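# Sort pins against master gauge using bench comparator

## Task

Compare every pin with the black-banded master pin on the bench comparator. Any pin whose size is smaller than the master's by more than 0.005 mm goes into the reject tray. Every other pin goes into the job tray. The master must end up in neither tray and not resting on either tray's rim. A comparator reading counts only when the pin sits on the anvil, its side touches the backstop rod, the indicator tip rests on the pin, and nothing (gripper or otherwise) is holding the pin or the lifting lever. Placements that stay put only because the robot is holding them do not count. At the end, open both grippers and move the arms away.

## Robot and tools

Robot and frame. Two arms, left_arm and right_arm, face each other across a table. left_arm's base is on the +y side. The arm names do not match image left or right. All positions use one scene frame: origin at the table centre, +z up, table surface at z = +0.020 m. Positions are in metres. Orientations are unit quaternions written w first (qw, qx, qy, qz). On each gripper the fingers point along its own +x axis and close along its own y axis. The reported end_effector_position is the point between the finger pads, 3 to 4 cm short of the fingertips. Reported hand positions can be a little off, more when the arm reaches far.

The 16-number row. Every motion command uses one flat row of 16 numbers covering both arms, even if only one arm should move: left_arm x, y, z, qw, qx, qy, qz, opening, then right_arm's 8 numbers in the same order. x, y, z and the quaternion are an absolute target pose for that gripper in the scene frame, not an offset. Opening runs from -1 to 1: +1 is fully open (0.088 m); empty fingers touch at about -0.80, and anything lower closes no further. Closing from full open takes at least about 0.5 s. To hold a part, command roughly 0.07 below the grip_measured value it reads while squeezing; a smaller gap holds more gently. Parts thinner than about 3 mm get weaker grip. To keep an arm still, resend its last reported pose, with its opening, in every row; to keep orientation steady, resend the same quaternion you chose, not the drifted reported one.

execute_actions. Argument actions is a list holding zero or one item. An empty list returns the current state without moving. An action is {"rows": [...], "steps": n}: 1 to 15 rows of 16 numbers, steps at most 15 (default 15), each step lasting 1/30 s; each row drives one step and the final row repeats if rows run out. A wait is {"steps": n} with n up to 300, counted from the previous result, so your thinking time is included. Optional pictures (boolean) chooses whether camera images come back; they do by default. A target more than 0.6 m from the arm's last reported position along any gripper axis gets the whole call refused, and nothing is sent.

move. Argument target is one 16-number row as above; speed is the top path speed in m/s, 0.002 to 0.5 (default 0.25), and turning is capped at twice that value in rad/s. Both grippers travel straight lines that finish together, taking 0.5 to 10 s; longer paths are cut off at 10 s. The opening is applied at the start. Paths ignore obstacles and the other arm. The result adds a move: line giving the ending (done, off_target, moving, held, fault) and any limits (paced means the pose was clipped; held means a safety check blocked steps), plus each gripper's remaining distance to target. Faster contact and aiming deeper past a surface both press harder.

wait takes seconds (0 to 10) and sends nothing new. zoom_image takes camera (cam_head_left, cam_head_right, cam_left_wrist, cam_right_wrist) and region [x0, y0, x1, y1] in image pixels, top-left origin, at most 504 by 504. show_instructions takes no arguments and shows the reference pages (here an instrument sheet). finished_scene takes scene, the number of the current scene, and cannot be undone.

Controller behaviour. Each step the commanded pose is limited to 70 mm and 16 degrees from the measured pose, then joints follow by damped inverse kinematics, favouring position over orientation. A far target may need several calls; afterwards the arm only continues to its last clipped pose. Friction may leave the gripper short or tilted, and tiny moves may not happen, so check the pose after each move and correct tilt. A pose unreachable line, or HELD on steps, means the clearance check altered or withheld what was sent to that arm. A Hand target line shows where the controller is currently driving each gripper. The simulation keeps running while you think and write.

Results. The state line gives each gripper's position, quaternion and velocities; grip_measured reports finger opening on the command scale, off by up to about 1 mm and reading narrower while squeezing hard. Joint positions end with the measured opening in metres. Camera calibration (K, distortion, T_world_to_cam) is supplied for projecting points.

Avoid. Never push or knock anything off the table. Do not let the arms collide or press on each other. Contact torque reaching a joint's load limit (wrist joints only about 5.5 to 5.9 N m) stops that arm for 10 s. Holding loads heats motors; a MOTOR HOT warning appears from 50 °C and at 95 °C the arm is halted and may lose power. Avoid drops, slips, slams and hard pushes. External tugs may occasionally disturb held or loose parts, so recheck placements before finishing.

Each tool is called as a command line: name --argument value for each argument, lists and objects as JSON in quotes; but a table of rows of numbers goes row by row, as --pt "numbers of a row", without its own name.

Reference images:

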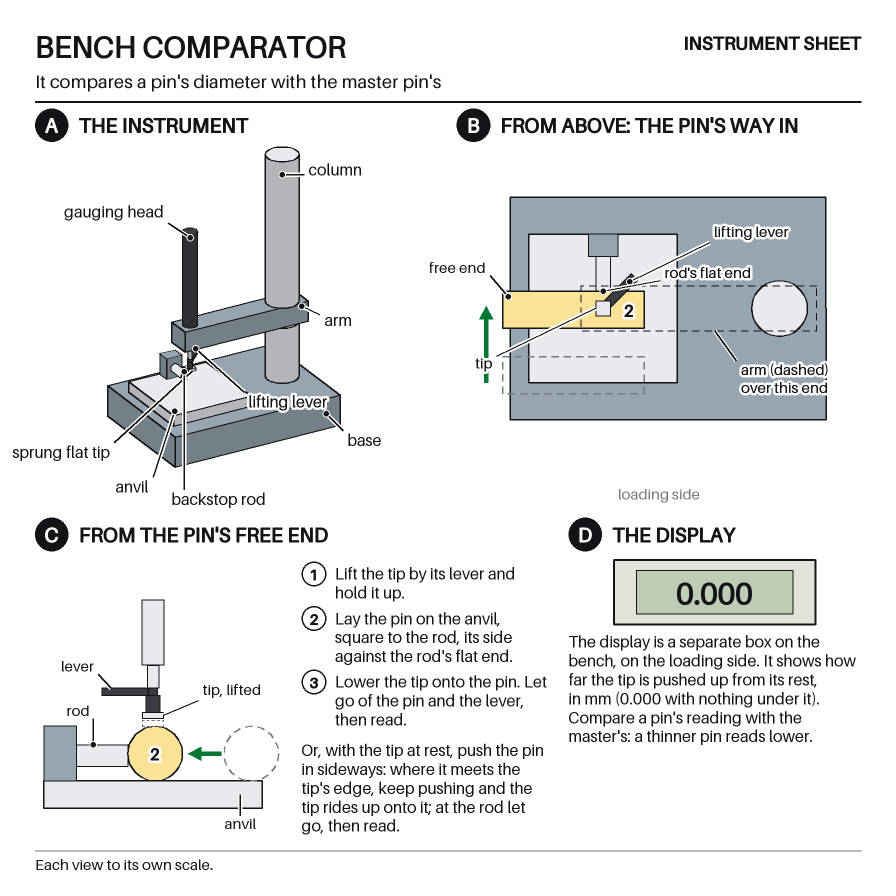

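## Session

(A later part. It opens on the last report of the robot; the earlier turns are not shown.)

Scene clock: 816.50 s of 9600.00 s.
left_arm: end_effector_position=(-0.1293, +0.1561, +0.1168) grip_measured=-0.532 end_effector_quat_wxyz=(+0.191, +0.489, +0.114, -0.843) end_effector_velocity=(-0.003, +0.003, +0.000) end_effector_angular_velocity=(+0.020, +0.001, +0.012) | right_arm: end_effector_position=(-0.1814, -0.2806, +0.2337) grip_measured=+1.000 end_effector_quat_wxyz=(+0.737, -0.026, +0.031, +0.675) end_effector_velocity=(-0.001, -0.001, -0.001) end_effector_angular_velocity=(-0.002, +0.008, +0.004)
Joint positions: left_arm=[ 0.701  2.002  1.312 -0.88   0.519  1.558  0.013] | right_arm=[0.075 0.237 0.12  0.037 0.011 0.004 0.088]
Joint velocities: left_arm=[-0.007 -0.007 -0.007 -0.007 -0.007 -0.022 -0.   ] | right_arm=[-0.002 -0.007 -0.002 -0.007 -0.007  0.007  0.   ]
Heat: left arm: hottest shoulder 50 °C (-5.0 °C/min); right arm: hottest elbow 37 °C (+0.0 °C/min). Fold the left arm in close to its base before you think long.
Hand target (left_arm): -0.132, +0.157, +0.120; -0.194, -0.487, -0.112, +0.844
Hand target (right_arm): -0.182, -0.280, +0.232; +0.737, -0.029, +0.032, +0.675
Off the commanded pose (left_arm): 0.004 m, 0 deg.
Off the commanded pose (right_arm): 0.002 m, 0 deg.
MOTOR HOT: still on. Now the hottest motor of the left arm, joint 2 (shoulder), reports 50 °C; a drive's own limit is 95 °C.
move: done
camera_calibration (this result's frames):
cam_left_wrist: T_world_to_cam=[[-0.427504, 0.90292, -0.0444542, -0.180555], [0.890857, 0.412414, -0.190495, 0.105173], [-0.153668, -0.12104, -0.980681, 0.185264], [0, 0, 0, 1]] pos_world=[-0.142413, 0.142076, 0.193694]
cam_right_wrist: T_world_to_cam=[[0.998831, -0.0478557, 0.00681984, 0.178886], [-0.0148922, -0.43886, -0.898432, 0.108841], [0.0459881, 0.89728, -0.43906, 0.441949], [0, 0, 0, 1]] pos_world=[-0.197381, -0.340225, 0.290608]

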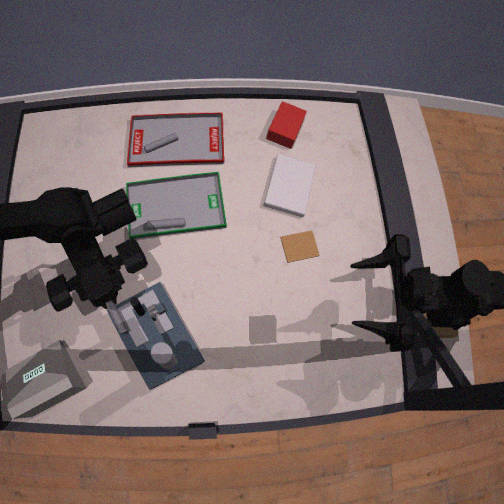

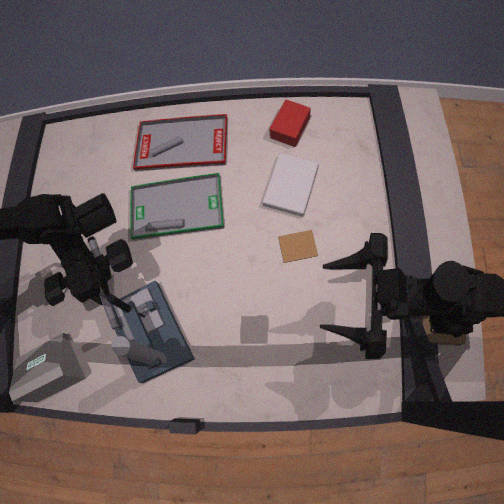

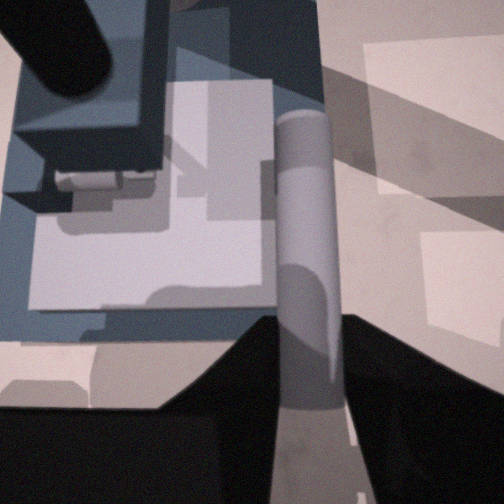

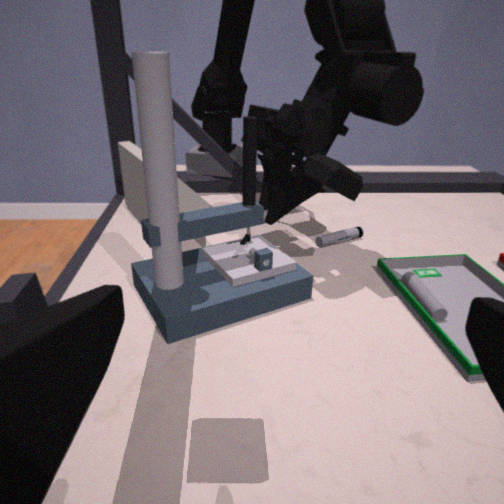

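move --target '[-0.1208,0.1351,0.105, 0.1934,0.4874,0.1117,-0.8442, -0.61, -0.1818,-0.2804,0.232, 0.7366,-0.0295,0.0322,0.675, 1.0]' --speed 0.03

move --target '[-0.1192,0.1248,0.100, 0.1934,0.4874,0.1117,-0.8442, -0.61, -0.1818,-0.2804,0.232, 0.7366,-0.0295,0.0322,0.675, 1.0]' --speed 0.01

Scene clock: 820.00 s of 9600.00 s.
left_arm: end_effector_position=(-0.1213, +0.1391, +0.1063) grip_measured=-0.532 end_effector_quat_wxyz=(+0.193, +0.489, +0.113, -0.843) end_effector_velocity=(-0.003, +0.001, +0.001) end_effector_angular_velocity=(+0.016, +0.015, +0.004) | right_arm: end_effector_position=(-0.1814, -0.2806, +0.2337) grip_measured=+1.000 end_effector_quat_wxyz=(+0.737, -0.026, +0.031, +0.675) end_effector_velocity=(+0.003, -0.001, -0.002) end_effector_angular_velocity=(-0.008, -0.007, -0.014)
Joint positions: left_arm=[ 0.701  2.081  1.387 -0.872  0.519  1.557  0.013] | right_arm=[0.075 0.237 0.12  0.037 0.011 0.004 0.088]
Joint velocities: left_arm=[-0.002  0.002  0.007 -0.022  0.007 -0.007  0.   ] | right_arm=[-0.007 -0.002 -0.002 -0.007  0.007 -0.007  0.   ]
Heat: left arm: hottest shoulder 51 °C (-4.1 °C/min); right arm: hottest elbow 37 °C (+0.0 °C/min). Fold the left arm in close to its base before you think long.
Hand target (left_arm): -0.121, +0.135, +0.105; -0.193, -0.487, -0.111, +0.844
Hand target (right_arm): -0.182, -0.280, +0.232; +0.737, -0.029, +0.032, +0.675
Off the commanded pose (left_arm): 0.004 m, 0 deg.
Off the commanded pose (right_arm): 0.002 m, 0 deg.
MOTOR HOT: still on. Now the hottest motor of the left arm, joint 2 (shoulder), reports 51 °C; a drive's own limit is 95 °C.
move: done
camera_calibration (this result's frames):
cam_left_wrist: T_world_to_cam=[[-0.428345, 0.902375, -0.0473164, -0.161922], [0.890678, 0.412805, -0.190485, 0.103004], [-0.152357, -0.123737, -0.980549, 0.174618], [0, 0, 0, 1]] pos_world=[-0.134497, 0.125201, 0.18318]
cam_right_wrist: T_world_to_cam=[[0.998831, -0.0478557, 0.00681984, 0.178886], [-0.0148922, -0.43886, -0.898432, 0.108841], [0.0459881, 0.89728, -0.43906, 0.441949], [0, 0, 0, 1]] pos_world=[-0.197381, -0.340225, 0.290608]

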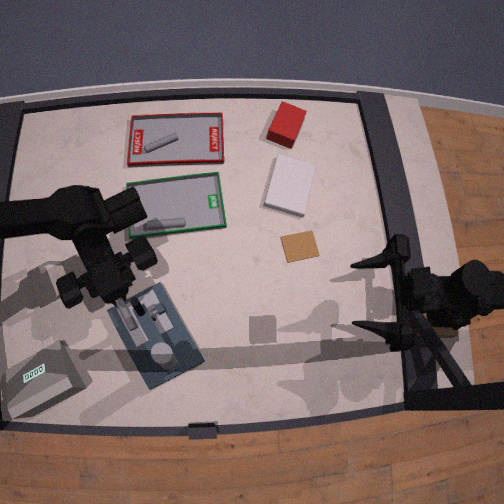

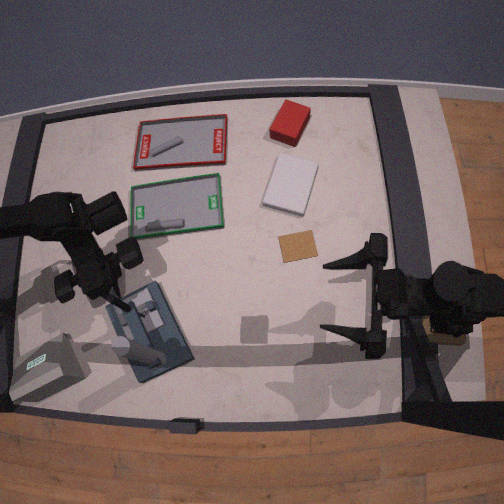

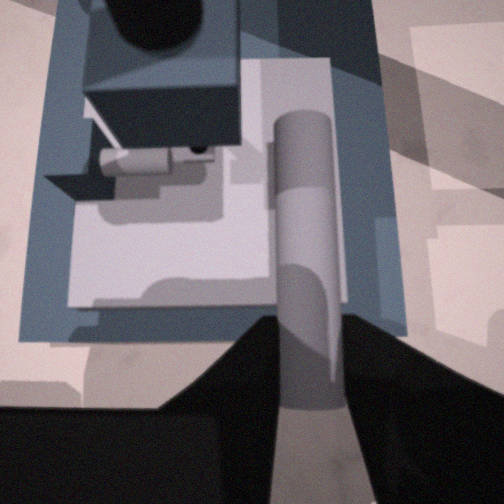

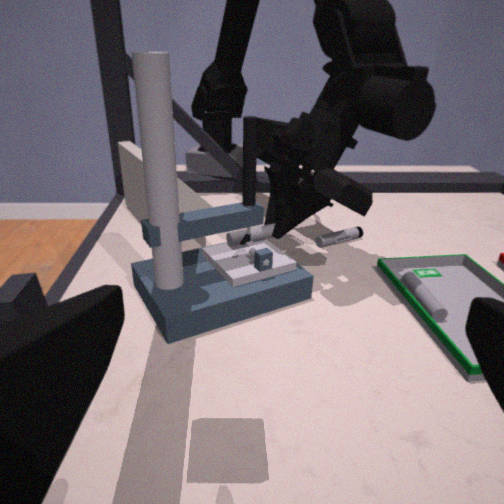

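Scene clock: 821.80 s of 9600.00 s.
left_arm: end_effector_position=(-0.1188, +0.1275, +0.1048) grip_measured=-0.532 end_effector_quat_wxyz=(+0.195, +0.488, +0.109, -0.844) end_effector_velocity=(+0.004, -0.000, -0.002) end_effector_angular_velocity=(+0.006, -0.021, +0.009) | right_arm: end_effector_position=(-0.1814, -0.2806, +0.2337) grip_measured=+1.000 end_effector_quat_wxyz=(+0.737, -0.026, +0.031, +0.675) end_effector_velocity=(-0.003, +0.000, -0.005) end_effector_angular_velocity=(-0.013, -0.005, +0.020)
Joint positions: left_arm=[ 0.696  2.117  1.435 -0.872  0.523  1.55   0.013] | right_arm=[0.075 0.237 0.12  0.037 0.011 0.004 0.088]
Joint velocities: left_arm=[ 0.002  0.002  0.002  0.007 -0.022 -0.007 -0.   ] | right_arm=[-0.002 -0.002 -0.007 -0.007 -0.022 -0.007  0.   ]
Heat: left arm: hottest shoulder 51 °C (-5.0 °C/min); right arm: hottest elbow 37 °C (+0.0 °C/min). Fold the left arm in close to its base before you think long.
Hand target (left_arm): -0.119, +0.125, +0.100; -0.194, -0.487, -0.112, +0.844
Hand target (right_arm): -0.182, -0.280, +0.232; +0.737, -0.029, +0.032, +0.675
Off the commanded pose (left_arm): 0.005 m, 0 deg.
Off the commanded pose (right_arm): 0.002 m, 0 deg.
MOTOR HOT: still on. Now the hottest motor of the left arm, joint 2 (shoulder), reports 51 °C; a drive's own limit is 95 °C.
move: done
camera_calibration (this result's frames):
cam_left_wrist: T_world_to_cam=[[-0.428801, 0.901646, -0.0562521, -0.149527], [0.890515, 0.411387, -0.19428, 0.105891], [-0.15203, -0.133401, -0.979332, 0.173184], [0, 0, 0, 1]] pos_world=[-0.132086, 0.114361, 0.181766]
cam_right_wrist: T_world_to_cam=[[0.998831, -0.0478557, 0.00681984, 0.178886], [-0.0148922, -0.43886, -0.898432, 0.108841], [0.0459881, 0.89728, -0.43906, 0.441949], [0, 0, 0, 1]] pos_world=[-0.197381, -0.340225, 0.290608]

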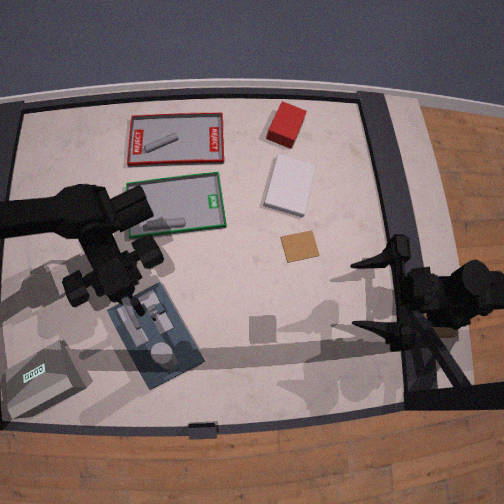

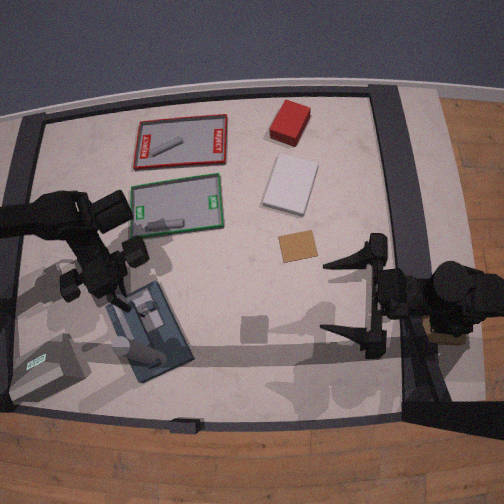

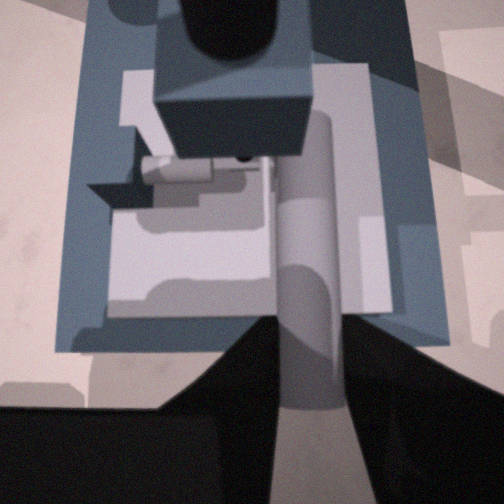

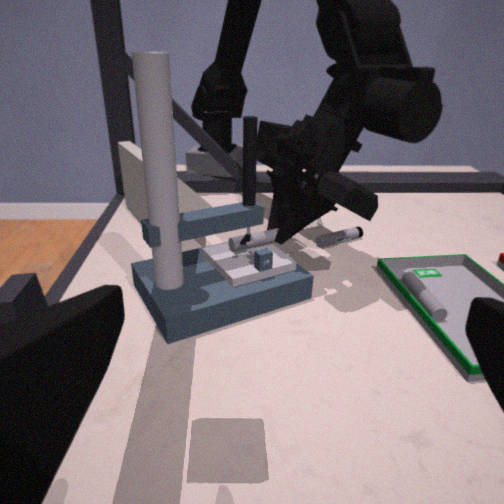

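Contact on the anvil (z 0.1048). Push in.

move --target '[-0.1127,0.1113,0.100, 0.1934,0.4874,0.1117,-0.8442, -0.61, -0.1818,-0.2804,0.232, 0.7366,-0.0295,0.0322,0.675, 1.0]' --speed 0.008

move --target '[-0.1106,0.1068,0.100, 0.1934,0.4874,0.1117,-0.8442, -0.61, -0.1818,-0.2804,0.232, 0.7366,-0.0295,0.0322,0.675, 1.0]' --speed 0.004

Scene clock: 827.43 s of 9600.00 s.
left_arm: end_effector_position=(-0.1131, +0.1135, +0.1055) grip_measured=-0.532 end_effector_quat_wxyz=(+0.195, +0.488, +0.107, -0.844) end_effector_velocity=(-0.000, +0.001, -0.001) end_effector_angular_velocity=(+0.013, -0.002, +0.004) | right_arm: end_effector_position=(-0.1814, -0.2806, +0.2337) grip_measured=+1.000 end_effector_quat_wxyz=(+0.737, -0.026, +0.031, +0.675) end_effector_velocity=(+0.002, -0.000, -0.002) end_effector_angular_velocity=(-0.007, +0.007, -0.010)
Joint positions: left_arm=[ 0.694  2.167  1.52  -0.903  0.524  1.55   0.013] | right_arm=[0.075 0.237 0.12  0.037 0.011 0.004 0.088]
Joint velocities: left_arm=[-0.002  0.002  0.002 -0.007 -0.007 -0.007 -0.   ] | right_arm=[-0.002 -0.002 -0.002 -0.007  0.007  0.007  0.   ]
Heat: left arm: hottest shoulder 50 °C (-6.0 °C/min); right arm: hottest elbow 37 °C (+0.0 °C/min). Fold the left arm in close to its base before you think long.
Hand target (left_arm): -0.113, +0.112, +0.100; -0.193, -0.487, -0.112, +0.844
Hand target (right_arm): -0.182, -0.280, +0.232; +0.737, -0.029, +0.032, +0.675
Off the commanded pose (left_arm): 0.006 m, 1 deg.
Off the commanded pose (right_arm): 0.002 m, 0 deg.
MOTOR HOT: still on. Now the hottest motor of the left arm, joint 2 (shoulder), reports 50 °C; a drive's own limit is 95 °C.
After step 90, 0.20 s passed at rest.
move: done
camera_calibration (this result's frames):
cam_left_wrist: T_world_to_cam=[[-0.427745, 0.901978, -0.0589047, -0.134008], [0.891009, 0.409783, -0.195402, 0.10699], [-0.15211, -0.136067, -0.978953, 0.173151], [0, 0, 0, 1]] pos_world=[-0.126312, 0.10059, 0.182519]
cam_right_wrist: T_world_to_cam=[[0.998831, -0.0478557, 0.00681984, 0.178886], [-0.0148922, -0.43886, -0.898432, 0.108841], [0.0459881, 0.89728, -0.43906, 0.441949], [0, 0, 0, 1]] pos_world=[-0.197381, -0.340225, 0.290608]

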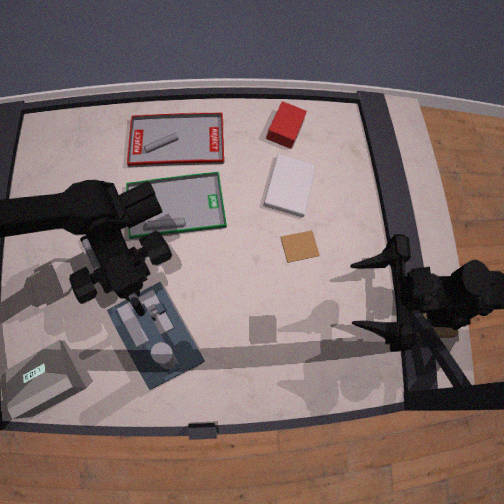

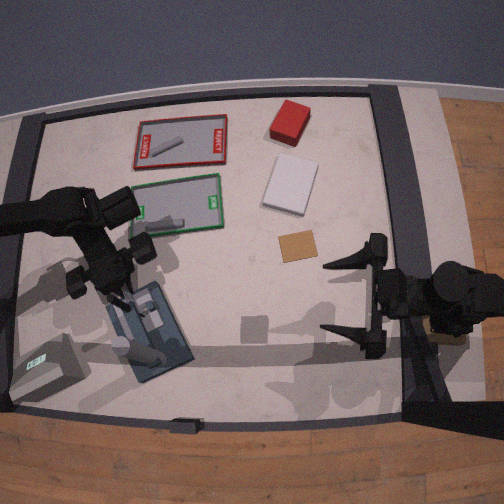

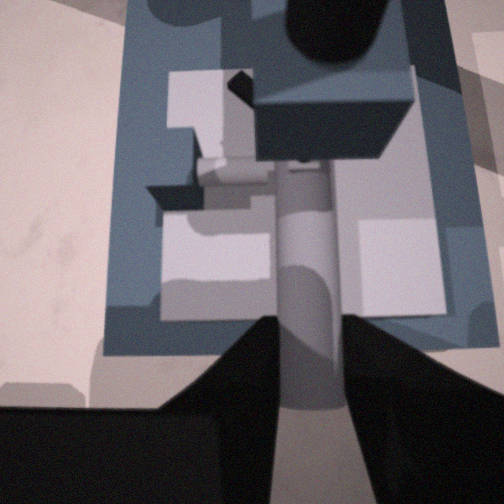

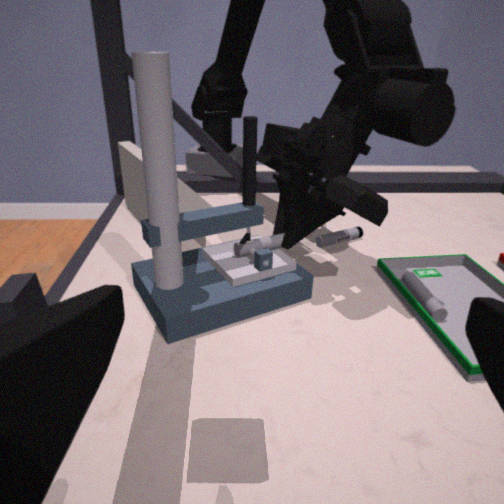

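Scene clock: 829.90 s of 9600.00 s.
left_arm: end_effector_position=(-0.1119, +0.1110, +0.1055) grip_measured=-0.532 end_effector_quat_wxyz=(+0.193, +0.487, +0.111, -0.844) end_effector_velocity=(-0.002, -0.001, -0.000) end_effector_angular_velocity=(-0.000, -0.008, -0.001) | right_arm: end_effector_position=(-0.1814, -0.2806, +0.2337) grip_measured=+1.000 end_effector_quat_wxyz=(+0.737, -0.026, +0.031, +0.675) end_effector_velocity=(-0.003, -0.000, -0.005) end_effector_angular_velocity=(-0.021, +0.011, +0.019)
Joint positions: left_arm=[ 0.694  2.183  1.545 -0.922  0.524  1.55   0.013] | right_arm=[0.075 0.237 0.12  0.037 0.011 0.004 0.088]
Joint velocities: left_arm=[-0.007 -0.002 -0.002  0.007 -0.007 -0.007  0.   ] | right_arm=[-0.002 -0.002 -0.002 -0.022 -0.022  0.007  0.   ]
Heat: left arm: hottest shoulder 50 °C (-6.1 °C/min); right arm: hottest elbow 37 °C (+0.0 °C/min). Fold the left arm in close to its base before you think long.
Hand target (left_arm): -0.111, +0.107, +0.100; -0.194, -0.487, -0.111, +0.844
Hand target (right_arm): -0.182, -0.280, +0.232; +0.737, -0.029, +0.032, +0.675
Off the commanded pose (left_arm): 0.007 m, 0 deg.
Off the commanded pose (right_arm): 0.002 m, 0 deg.
MOTOR HOT: still on. Now the hottest motor of the left arm, joint 2 (shoulder), reports 50 °C; a drive's own limit is 95 °C.
move: done
camera_calibration (this result's frames):
cam_left_wrist: T_world_to_cam=[[-0.427945, 0.902412, -0.0501444, -0.132329], [0.890292, 0.41134, -0.195397, 0.106739], [-0.155702, -0.128262, -0.979441, 0.171791], [0, 0, 0, 1]] pos_world=[-0.12491, 0.0975433, 0.18248]
cam_right_wrist: T_world_to_cam=[[0.998831, -0.0478557, 0.00681984, 0.178886], [-0.0148922, -0.43886, -0.898432, 0.108841], [0.0459881, 0.89728, -0.43906, 0.441949], [0, 0, 0, 1]] pos_world=[-0.197381, -0.340225, 0.290608]

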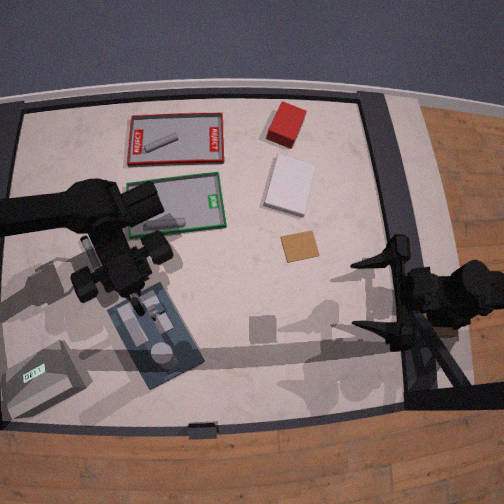

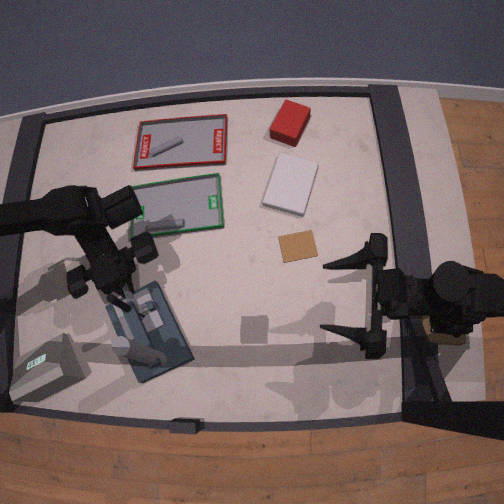

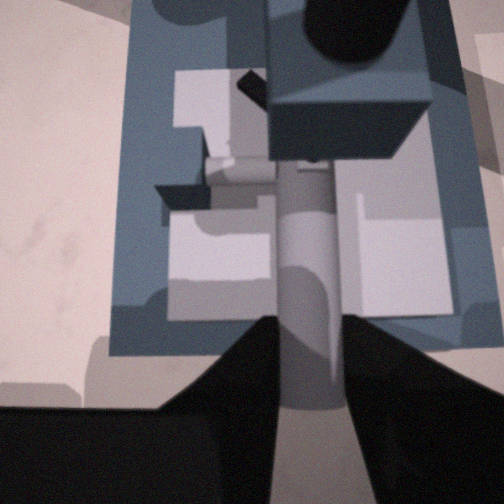

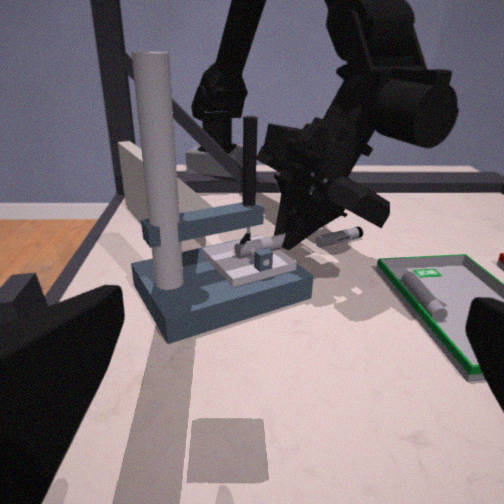

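move --target '[-0.1112,0.1095,0.104, 0.1934,0.4874,0.1117,-0.8442, -0.25, -0.1818,-0.2804,0.232, 0.7366,-0.0295,0.0322,0.675, 1.0]' --speed 0.004

zoom_image --camera "cam_head_left" --region '[16, 358, 52, 388]'

zoom_image --camera "cam_left_wrist" --region '[240, 140, 340, 200]'

Scene clock: 834.20 s of 9600.00 s.
left_arm: end_effector_position=(-0.1119, +0.1107, +0.1055) grip_measured=-0.252 end_effector_quat_wxyz=(+0.194, +0.487, +0.110, -0.844) end_effector_velocity=(+0.002, +0.001, +0.001) end_effector_angular_velocity=(+0.009, -0.004, +0.009) | right_arm: end_effector_position=(-0.1814, -0.2806, +0.2337) grip_measured=+1.000 end_effector_quat_wxyz=(+0.737, -0.026, +0.031, +0.675) end_effector_velocity=(-0.001, +0.000, -0.001) end_effector_angular_velocity=(+0.002, -0.007, +0.005)
Joint positions: left_arm=[ 0.694  2.183  1.545 -0.921  0.525  1.55   0.027] | right_arm=[0.075 0.237 0.12  0.037 0.011 0.004 0.088]
Joint velocities: left_arm=[ 0.002 -0.002  0.002 -0.007 -0.007 -0.007  0.   ] | right_arm=[-0.002 -0.002 -0.007  0.007 -0.007 -0.007  0.   ]
Heat: left arm: hottest shoulder 50 °C (-7.1 °C/min); right arm: hottest elbow 37 °C (+0.0 °C/min). Fold the left arm in close to its base before you think long.
Hand target (left_arm): -0.111, +0.110, +0.104; -0.193, -0.487, -0.112, +0.844
Hand target (right_arm): -0.182, -0.280, +0.232; +0.737, -0.029, +0.032, +0.675
Off the commanded pose (left_arm): 0.002 m, 0 deg.
Off the commanded pose (right_arm): 0.002 m, 0 deg.
MOTOR HOT: still on. Now the hottest motor of the left arm, joint 2 (shoulder), reports 50 °C; a drive's own limit is 95 °C.
After step 90, 0.17 s passed at rest.
move: done
camera_calibration (this result's frames):
cam_left_wrist: T_world_to_cam=[[-0.427927, 0.902336, -0.0516639, -0.131855], [0.890351, 0.411034, -0.195773, 0.106874], [-0.155417, -0.129775, -0.979287, 0.171981], [0, 0, 0, 1]] pos_world=[-0.124851, 0.0973675, 0.18253]
cam_right_wrist: T_world_to_cam=[[0.998831, -0.0478557, 0.00681984, 0.178886], [-0.0148922, -0.43886, -0.898432, 0.108841], [0.0459881, 0.89728, -0.43906, 0.441949], [0, 0, 0, 1]] pos_world=[-0.197381, -0.340225, 0.290608]

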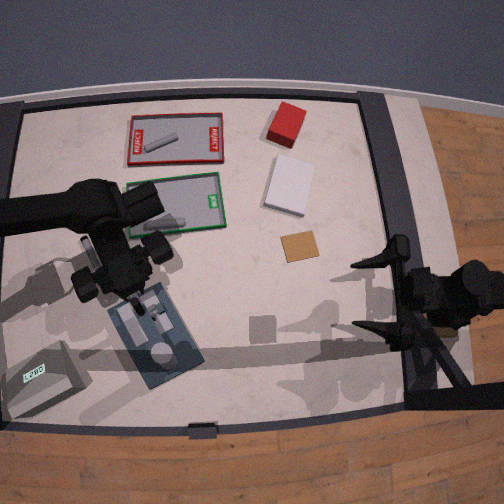

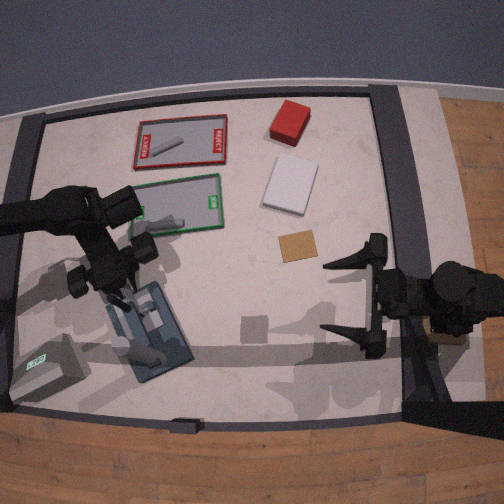

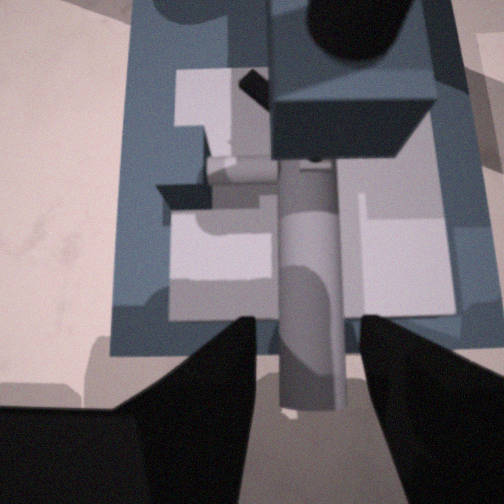

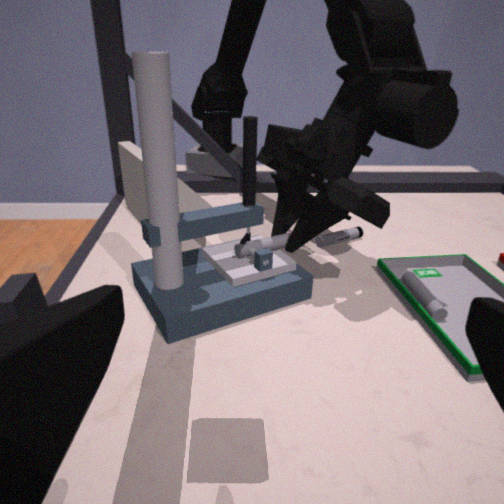

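Region (16, 358, 52, 388) of cam_head_left's 504x504 image, scaled by 14.000, with more detail than that image has.

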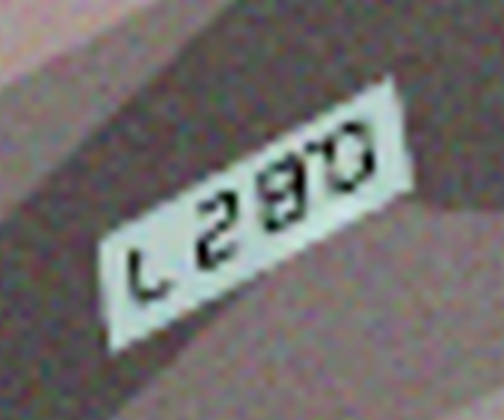

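Region (240, 140, 340, 200) of cam_left_wrist's 504x504 image, scaled by 5.040, with more detail than that image has; it fills the top 302 rows of this view, and the rest is white.

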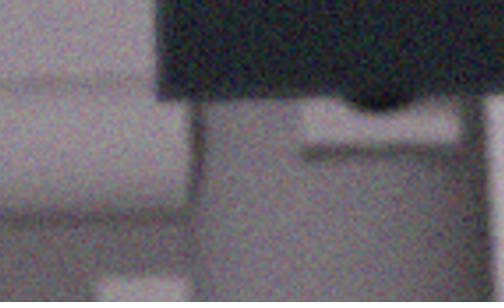

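execute_actions --actions '[]'

zoom_image --camera "cam_head_left" --region '[16, 358, 52, 388]'

Scene clock: 836.73 s of 9600.00 s.
left_arm: end_effector_position=(-0.1119, +0.1107, +0.1055) grip_measured=-0.252 end_effector_quat_wxyz=(+0.194, +0.487, +0.110, -0.844) end_effector_velocity=(+0.001, +0.003, -0.001) end_effector_angular_velocity=(+0.026, -0.012, +0.017) | right_arm: end_effector_position=(-0.1814, -0.2806, +0.2337) grip_measured=+1.000 end_effector_quat_wxyz=(+0.737, -0.026, +0.031, +0.675) end_effector_velocity=(-0.001, -0.000, +0.000) end_effector_angular_velocity=(-0.003, -0.006, +0.005)
Joint positions: left_arm=[ 0.694  2.183  1.545 -0.921  0.525  1.55   0.027] | right_arm=[0.075 0.237 0.12  0.037 0.011 0.004 0.088]
Joint velocities: left_arm=[-0.002 -0.002 -0.002 -0.007 -0.022 -0.022 -0.   ] | right_arm=[-0.002 -0.002  0.002 -0.007 -0.007 -0.007  0.   ]
Heat: left arm: hottest shoulder 50 °C (-8.0 °C/min); right arm: hottest elbow 37 °C (+0.0 °C/min). Fold the left arm in close to its base before you think long.
Hand target (left_arm): -0.111, +0.110, +0.104; -0.193, -0.487, -0.112, +0.844
Hand target (right_arm): -0.182, -0.280, +0.232; +0.737, -0.029, +0.032, +0.675
Off the commanded pose (left_arm): 0.002 m, 0 deg.
Off the commanded pose (right_arm): 0.002 m, 0 deg.
MOTOR HOT: still on. Now the hottest motor of the left arm, joint 2 (shoulder), reports 50 °C; a drive's own limit is 95 °C.
Steps of this call (steps 1 to 76: nothing new was sent). Readings (end_effector_position):
1: left_arm (-0.1119, +0.1107, +0.1055) | right_arm (-0.1814, -0.2806, +0.2337)
2: left_arm (-0.1119, +0.1107, +0.1055) | right_arm (-0.1814, -0.2806, +0.2337)
4: left_arm (-0.1119, +0.1107, +0.1055) | right_arm (-0.1814, -0.2806, +0.2337)
8: left_arm (-0.1119, +0.1107, +0.1055) | right_arm (-0.1814, -0.2806, +0.2337)
76: the state above
camera_calibration (this result's frames):
cam_left_wrist: T_world_to_cam=[[-0.427927, 0.902336, -0.0516639, -0.131855], [0.890351, 0.411034, -0.195773, 0.106874], [-0.155417, -0.129775, -0.979287, 0.171981], [0, 0, 0, 1]] pos_world=[-0.124851, 0.0973675, 0.18253]
cam_right_wrist: T_world_to_cam=[[0.998831, -0.0478557, 0.00681984, 0.178886], [-0.0148922, -0.43886, -0.898432, 0.108841], [0.0459881, 0.89728, -0.43906, 0.441949], [0, 0, 0, 1]] pos_world=[-0.197381, -0.340225, 0.290608]

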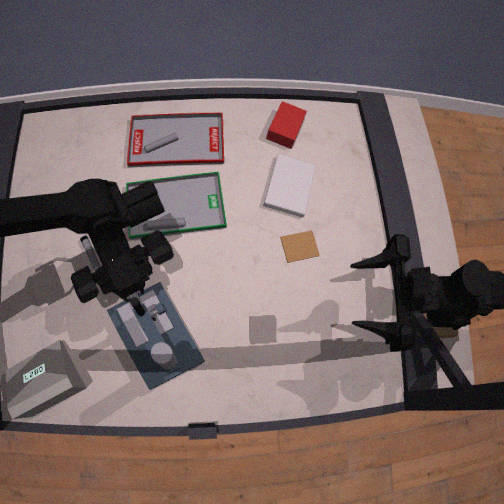

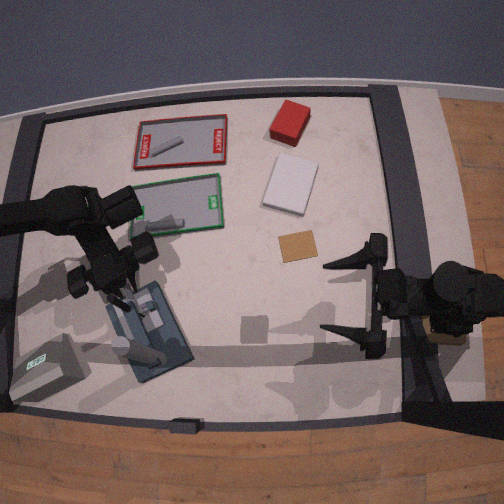

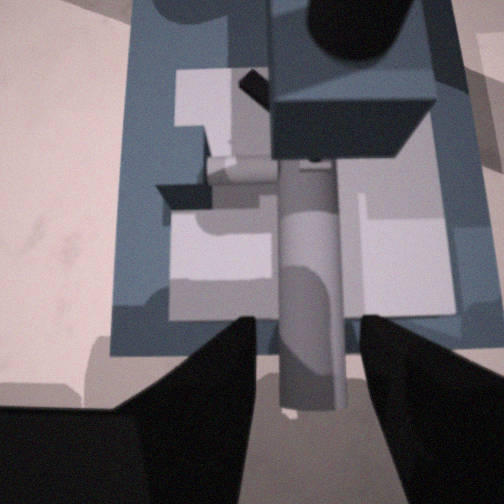

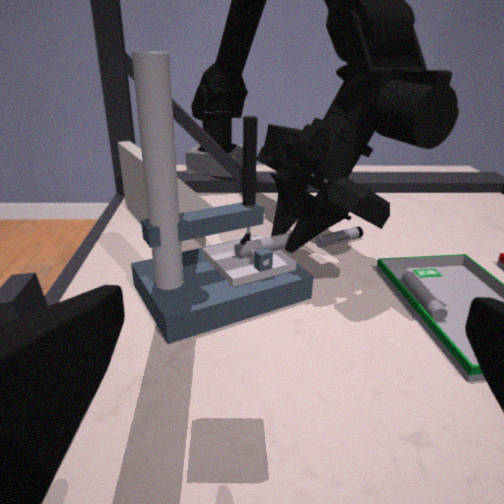

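Region (16, 358, 52, 388) of cam_head_left's 504x504 image, scaled by 14.000, with more detail than that image has.

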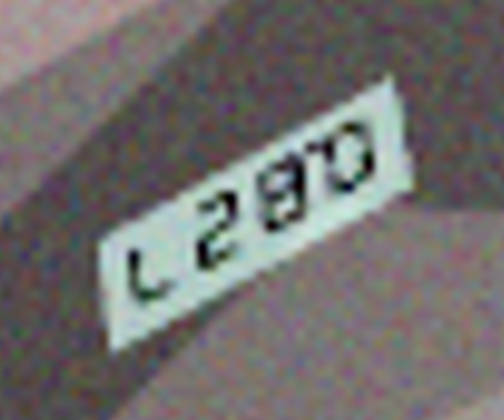

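move --target '[-0.1115,0.1100,0.104, 0.1934,0.4874,0.1117,-0.8442, -0.61, -0.1818,-0.2804,0.232, 0.7366,-0.0295,0.0322,0.675, 1.0]' --speed 0.004

move --target '[-0.1215,0.1330,0.107, 0.1934,0.4874,0.1117,-0.8442, -0.61, -0.1818,-0.2804,0.232, 0.7366,-0.0295,0.0322,0.675, 1.0]' --speed 0.015

move --target '[-0.05,0.17,0.127, 0.1934,0.4874,0.1117,-0.8442, -0.61, -0.1818,-0.2804,0.232, 0.7366,-0.0295,0.0322,0.675, 1.0]' --speed 0.08

Scene clock: 842.77 s of 9600.00 s.
left_arm: end_effector_position=(-0.1120, +0.1110, +0.1055) grip_measured=-0.532 end_effector_quat_wxyz=(+0.193, +0.487, +0.111, -0.844) end_effector_velocity=(+0.003, -0.001, -0.000) end_effector_angular_velocity=(+0.001, -0.023, +0.004) | right_arm: end_effector_position=(-0.1814, -0.2806, +0.2337) grip_measured=+1.000 end_effector_quat_wxyz=(+0.737, -0.026, +0.031, +0.675) end_effector_velocity=(-0.002, -0.001, -0.009) end_effector_angular_velocity=(-0.037, -0.004, +0.010)
Joint positions: left_arm=[ 0.694  2.183  1.545 -0.922  0.525  1.55   0.013] | right_arm=[0.075 0.237 0.12  0.037 0.011 0.004 0.088]
Joint velocities: left_arm=[-0.002 -0.002  0.002  0.007 -0.022 -0.007  0.   ] | right_arm=[ 0.002 -0.002 -0.002 -0.037 -0.007 -0.007  0.   ]
Heat: left arm: hottest shoulder 51 °C (-7.0 °C/min); right arm: hottest elbow 37 °C (+0.0 °C/min). Fold the left arm in close to its base before you think long.
Hand target (left_arm): -0.111, +0.110, +0.104; -0.193, -0.487, -0.112, +0.844
Hand target (right_arm): -0.182, -0.280, +0.232; +0.737, -0.029, +0.032, +0.675
Off the commanded pose (left_arm): 0.002 m, 0 deg.
Off the commanded pose (right_arm): 0.002 m, 0 deg.
MOTOR HOT: still on. Now the hottest motor of the left arm, joint 2 (shoulder), reports 51 °C; a drive's own limit is 95 °C.
After step 90, 1.90 s passed at rest.
move: done
camera_calibration (this result's frames):
cam_left_wrist: T_world_to_cam=[[-0.427959, 0.902406, -0.0501401, -0.132329], [0.890226, 0.411305, -0.195771, 0.106829], [-0.156042, -0.128418, -0.979367, 0.171781], [0, 0, 0, 1]] pos_world=[-0.124928, 0.0975352, 0.182516]
cam_right_wrist: T_world_to_cam=[[0.998831, -0.0478557, 0.00681984, 0.178886], [-0.0148922, -0.43886, -0.898432, 0.108841], [0.0459881, 0.89728, -0.43906, 0.441949], [0, 0, 0, 1]] pos_world=[-0.197381, -0.340225, 0.290608]

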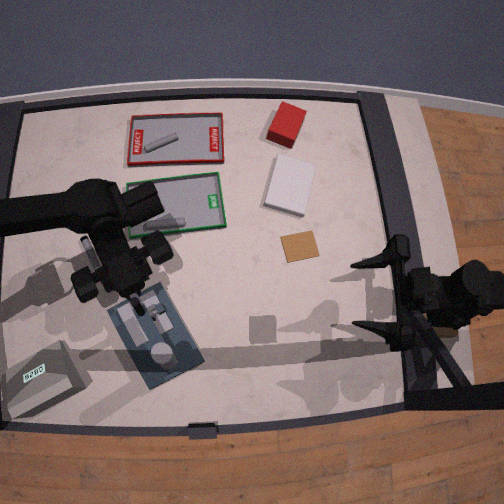

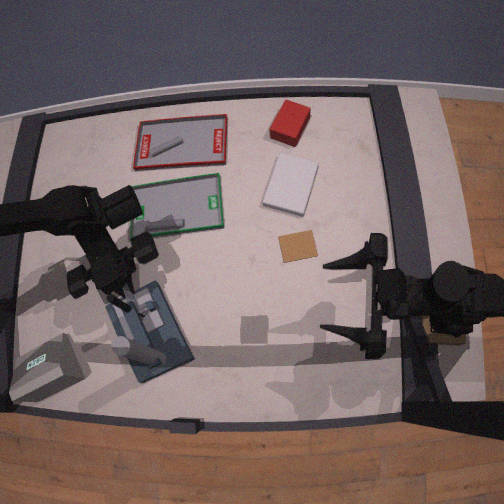

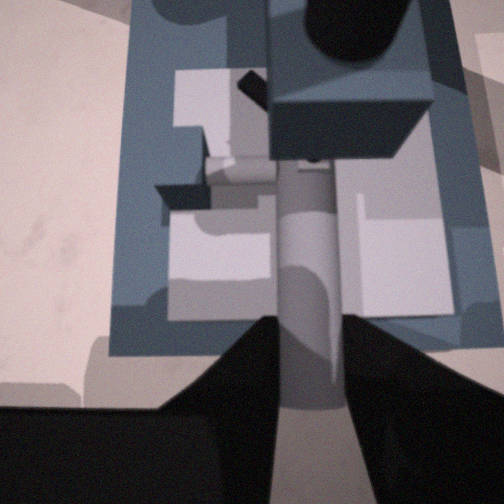

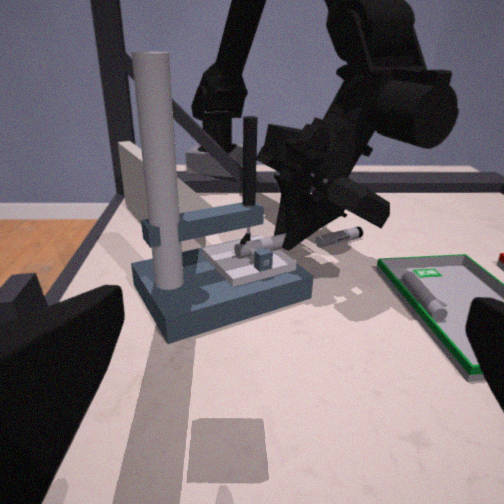

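Scene clock: 844.60 s of 9600.00 s.
left_arm: end_effector_position=(-0.1209, +0.1304, +0.1049) grip_measured=-0.532 end_effector_quat_wxyz=(+0.192, +0.487, +0.113, -0.845) end_effector_velocity=(-0.006, +0.008, -0.001) end_effector_angular_velocity=(+0.036, +0.025, +0.017) | right_arm: end_effector_position=(-0.1814, -0.2806, +0.2337) grip_measured=+1.000 end_effector_quat_wxyz=(+0.737, -0.026, +0.031, +0.675) end_effector_velocity=(+0.001, -0.000, +0.001) end_effector_angular_velocity=(+0.007, -0.008, -0.004)
Joint positions: left_arm=[ 0.694  2.112  1.428 -0.88   0.525  1.55   0.013] | right_arm=[0.075 0.237 0.12  0.037 0.011 0.004 0.088]
Joint velocities: left_arm=[-0.002 -0.007 -0.017 -0.022  0.007 -0.022 -0.   ] | right_arm=[ 0.002 -0.002 -0.002  0.007  0.007 -0.007  0.   ]
Heat: left arm: hottest shoulder 51 °C (-6.0 °C/min); right arm: hottest elbow 37 °C (+0.0 °C/min). Fold the left arm in close to its base before you think long.
Hand target (left_arm): -0.121, +0.133, +0.107; -0.193, -0.487, -0.112, +0.844
Hand target (right_arm): -0.182, -0.280, +0.232; +0.737, -0.029, +0.032, +0.675
Off the commanded pose (left_arm): 0.003 m, 0 deg.
Off the commanded pose (right_arm): 0.002 m, 0 deg.
MOTOR HOT: still on. Now the hottest motor of the left arm, joint 2 (shoulder), reports 51 °C; a drive's own limit is 95 °C.
move: done
camera_calibration (this result's frames):
cam_left_wrist: T_world_to_cam=[[-0.428051, 0.902605, -0.0455679, -0.154203], [0.889851, 0.412119, -0.195762, 0.106518], [-0.157917, -0.124345, -0.979592, 0.1715], [0, 0, 0, 1]] pos_world=[-0.133709, 0.116612, 0.181826]
cam_right_wrist: T_world_to_cam=[[0.998831, -0.0478557, 0.00681984, 0.178886], [-0.0148922, -0.43886, -0.898432, 0.108841], [0.0459881, 0.89728, -0.43906, 0.441949], [0, 0, 0, 1]] pos_world=[-0.197381, -0.340225, 0.290608]

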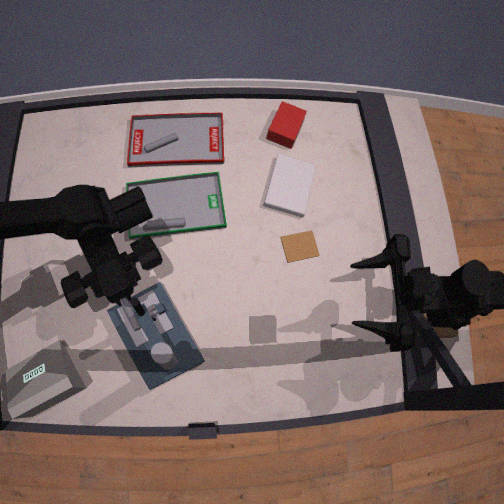

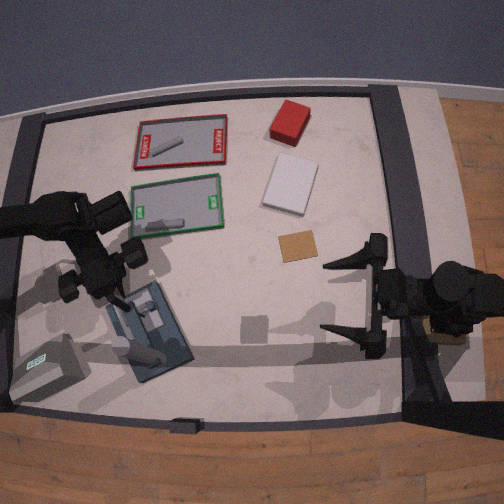

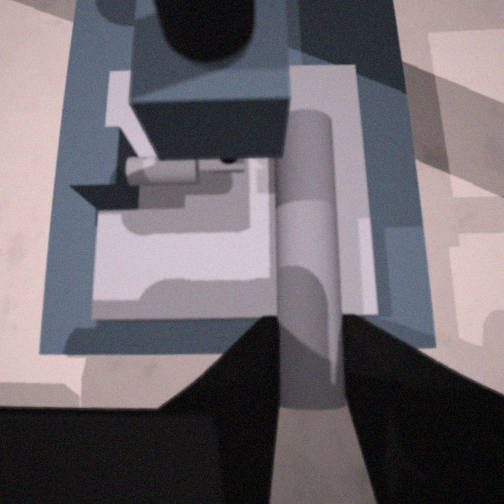

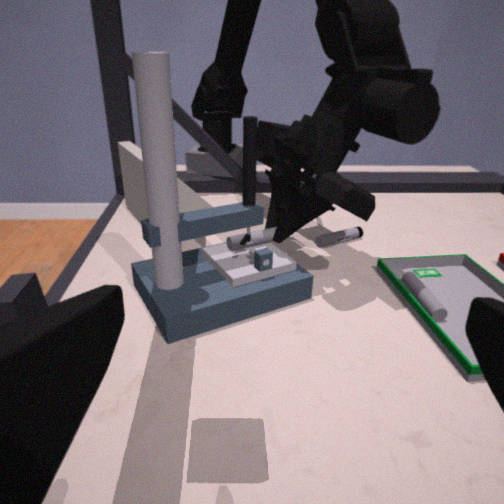

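Scene clock: 846.03 s of 9600.00 s.
left_arm: end_effector_position=(-0.0527, +0.1729, +0.1238) grip_measured=-0.532 end_effector_quat_wxyz=(+0.191, +0.486, +0.117, -0.845) end_effector_velocity=(-0.003, +0.004, +0.000) end_effector_angular_velocity=(+0.019, +0.006, -0.010) | right_arm: end_effector_position=(-0.1814, -0.2806, +0.2337) grip_measured=+1.000 end_effector_quat_wxyz=(+0.737, -0.026, +0.031, +0.675) end_effector_velocity=(+0.002, -0.000, -0.002) end_effector_angular_velocity=(-0.008, -0.007, -0.009)
Joint positions: left_arm=[ 0.903  2.112  1.508 -1.087  0.511  1.787  0.013] | right_arm=[0.075 0.237 0.12  0.037 0.011 0.004 0.088]
Joint velocities: left_arm=[-0.002 -0.002 -0.002 -0.022 -0.007  0.007 -0.   ] | right_arm=[-0.002 -0.002 -0.002 -0.007  0.007 -0.007  0.   ]
Heat: left arm: hottest shoulder 51 °C (-5.1 °C/min); right arm: hottest elbow 38 °C (+1.0 °C/min). Fold the left arm in close to its base before you think long.
Hand target (left_arm): -0.050, +0.171, +0.127; -0.193, -0.487, -0.112, +0.844
Hand target (right_arm): -0.182, -0.280, +0.232; +0.737, -0.029, +0.032, +0.675
Off the commanded pose (left_arm): 0.005 m, 1 deg.
Off the commanded pose (right_arm): 0.002 m, 0 deg.
MOTOR HOT: still on. Now the hottest motor of the left arm, joint 2 (shoulder), reports 51 °C; a drive's own limit is 95 °C.
move: done
camera_calibration (this result's frames):
cam_left_wrist: T_world_to_cam=[[-0.430166, 0.902012, -0.0365003, -0.1636], [0.888366, 0.415777, -0.194769, 0.0311718], [-0.160508, -0.116209, -0.98017, 0.204596], [0, 0, 0, 1]] pos_world=[-0.0652277, 0.158384, 0.200639]
cam_right_wrist: T_world_to_cam=[[0.998831, -0.0478557, 0.00681984, 0.178886], [-0.0148922, -0.43886, -0.898432, 0.108841], [0.0459881, 0.89728, -0.43906, 0.441949], [0, 0, 0, 1]] pos_world=[-0.197381, -0.340225, 0.290608]

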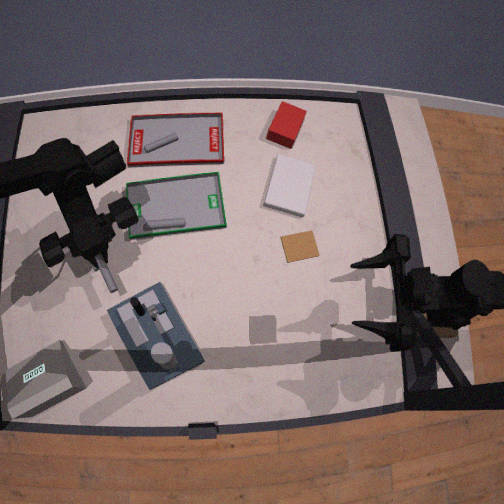

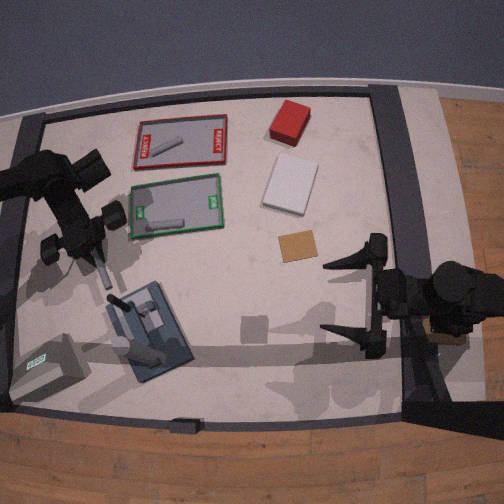

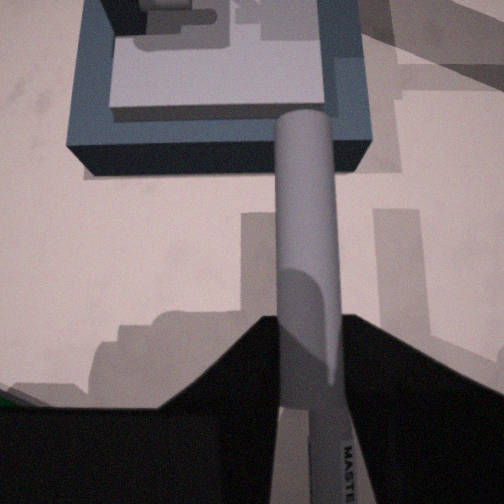

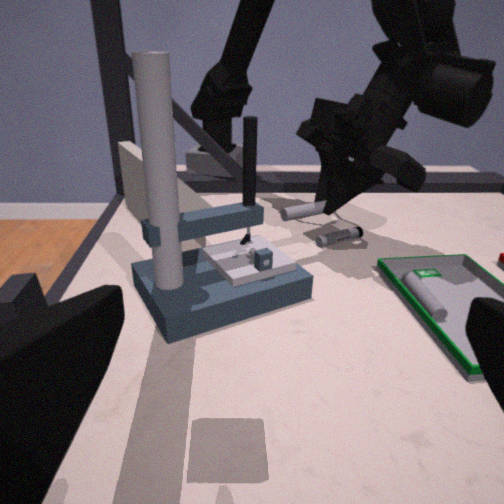

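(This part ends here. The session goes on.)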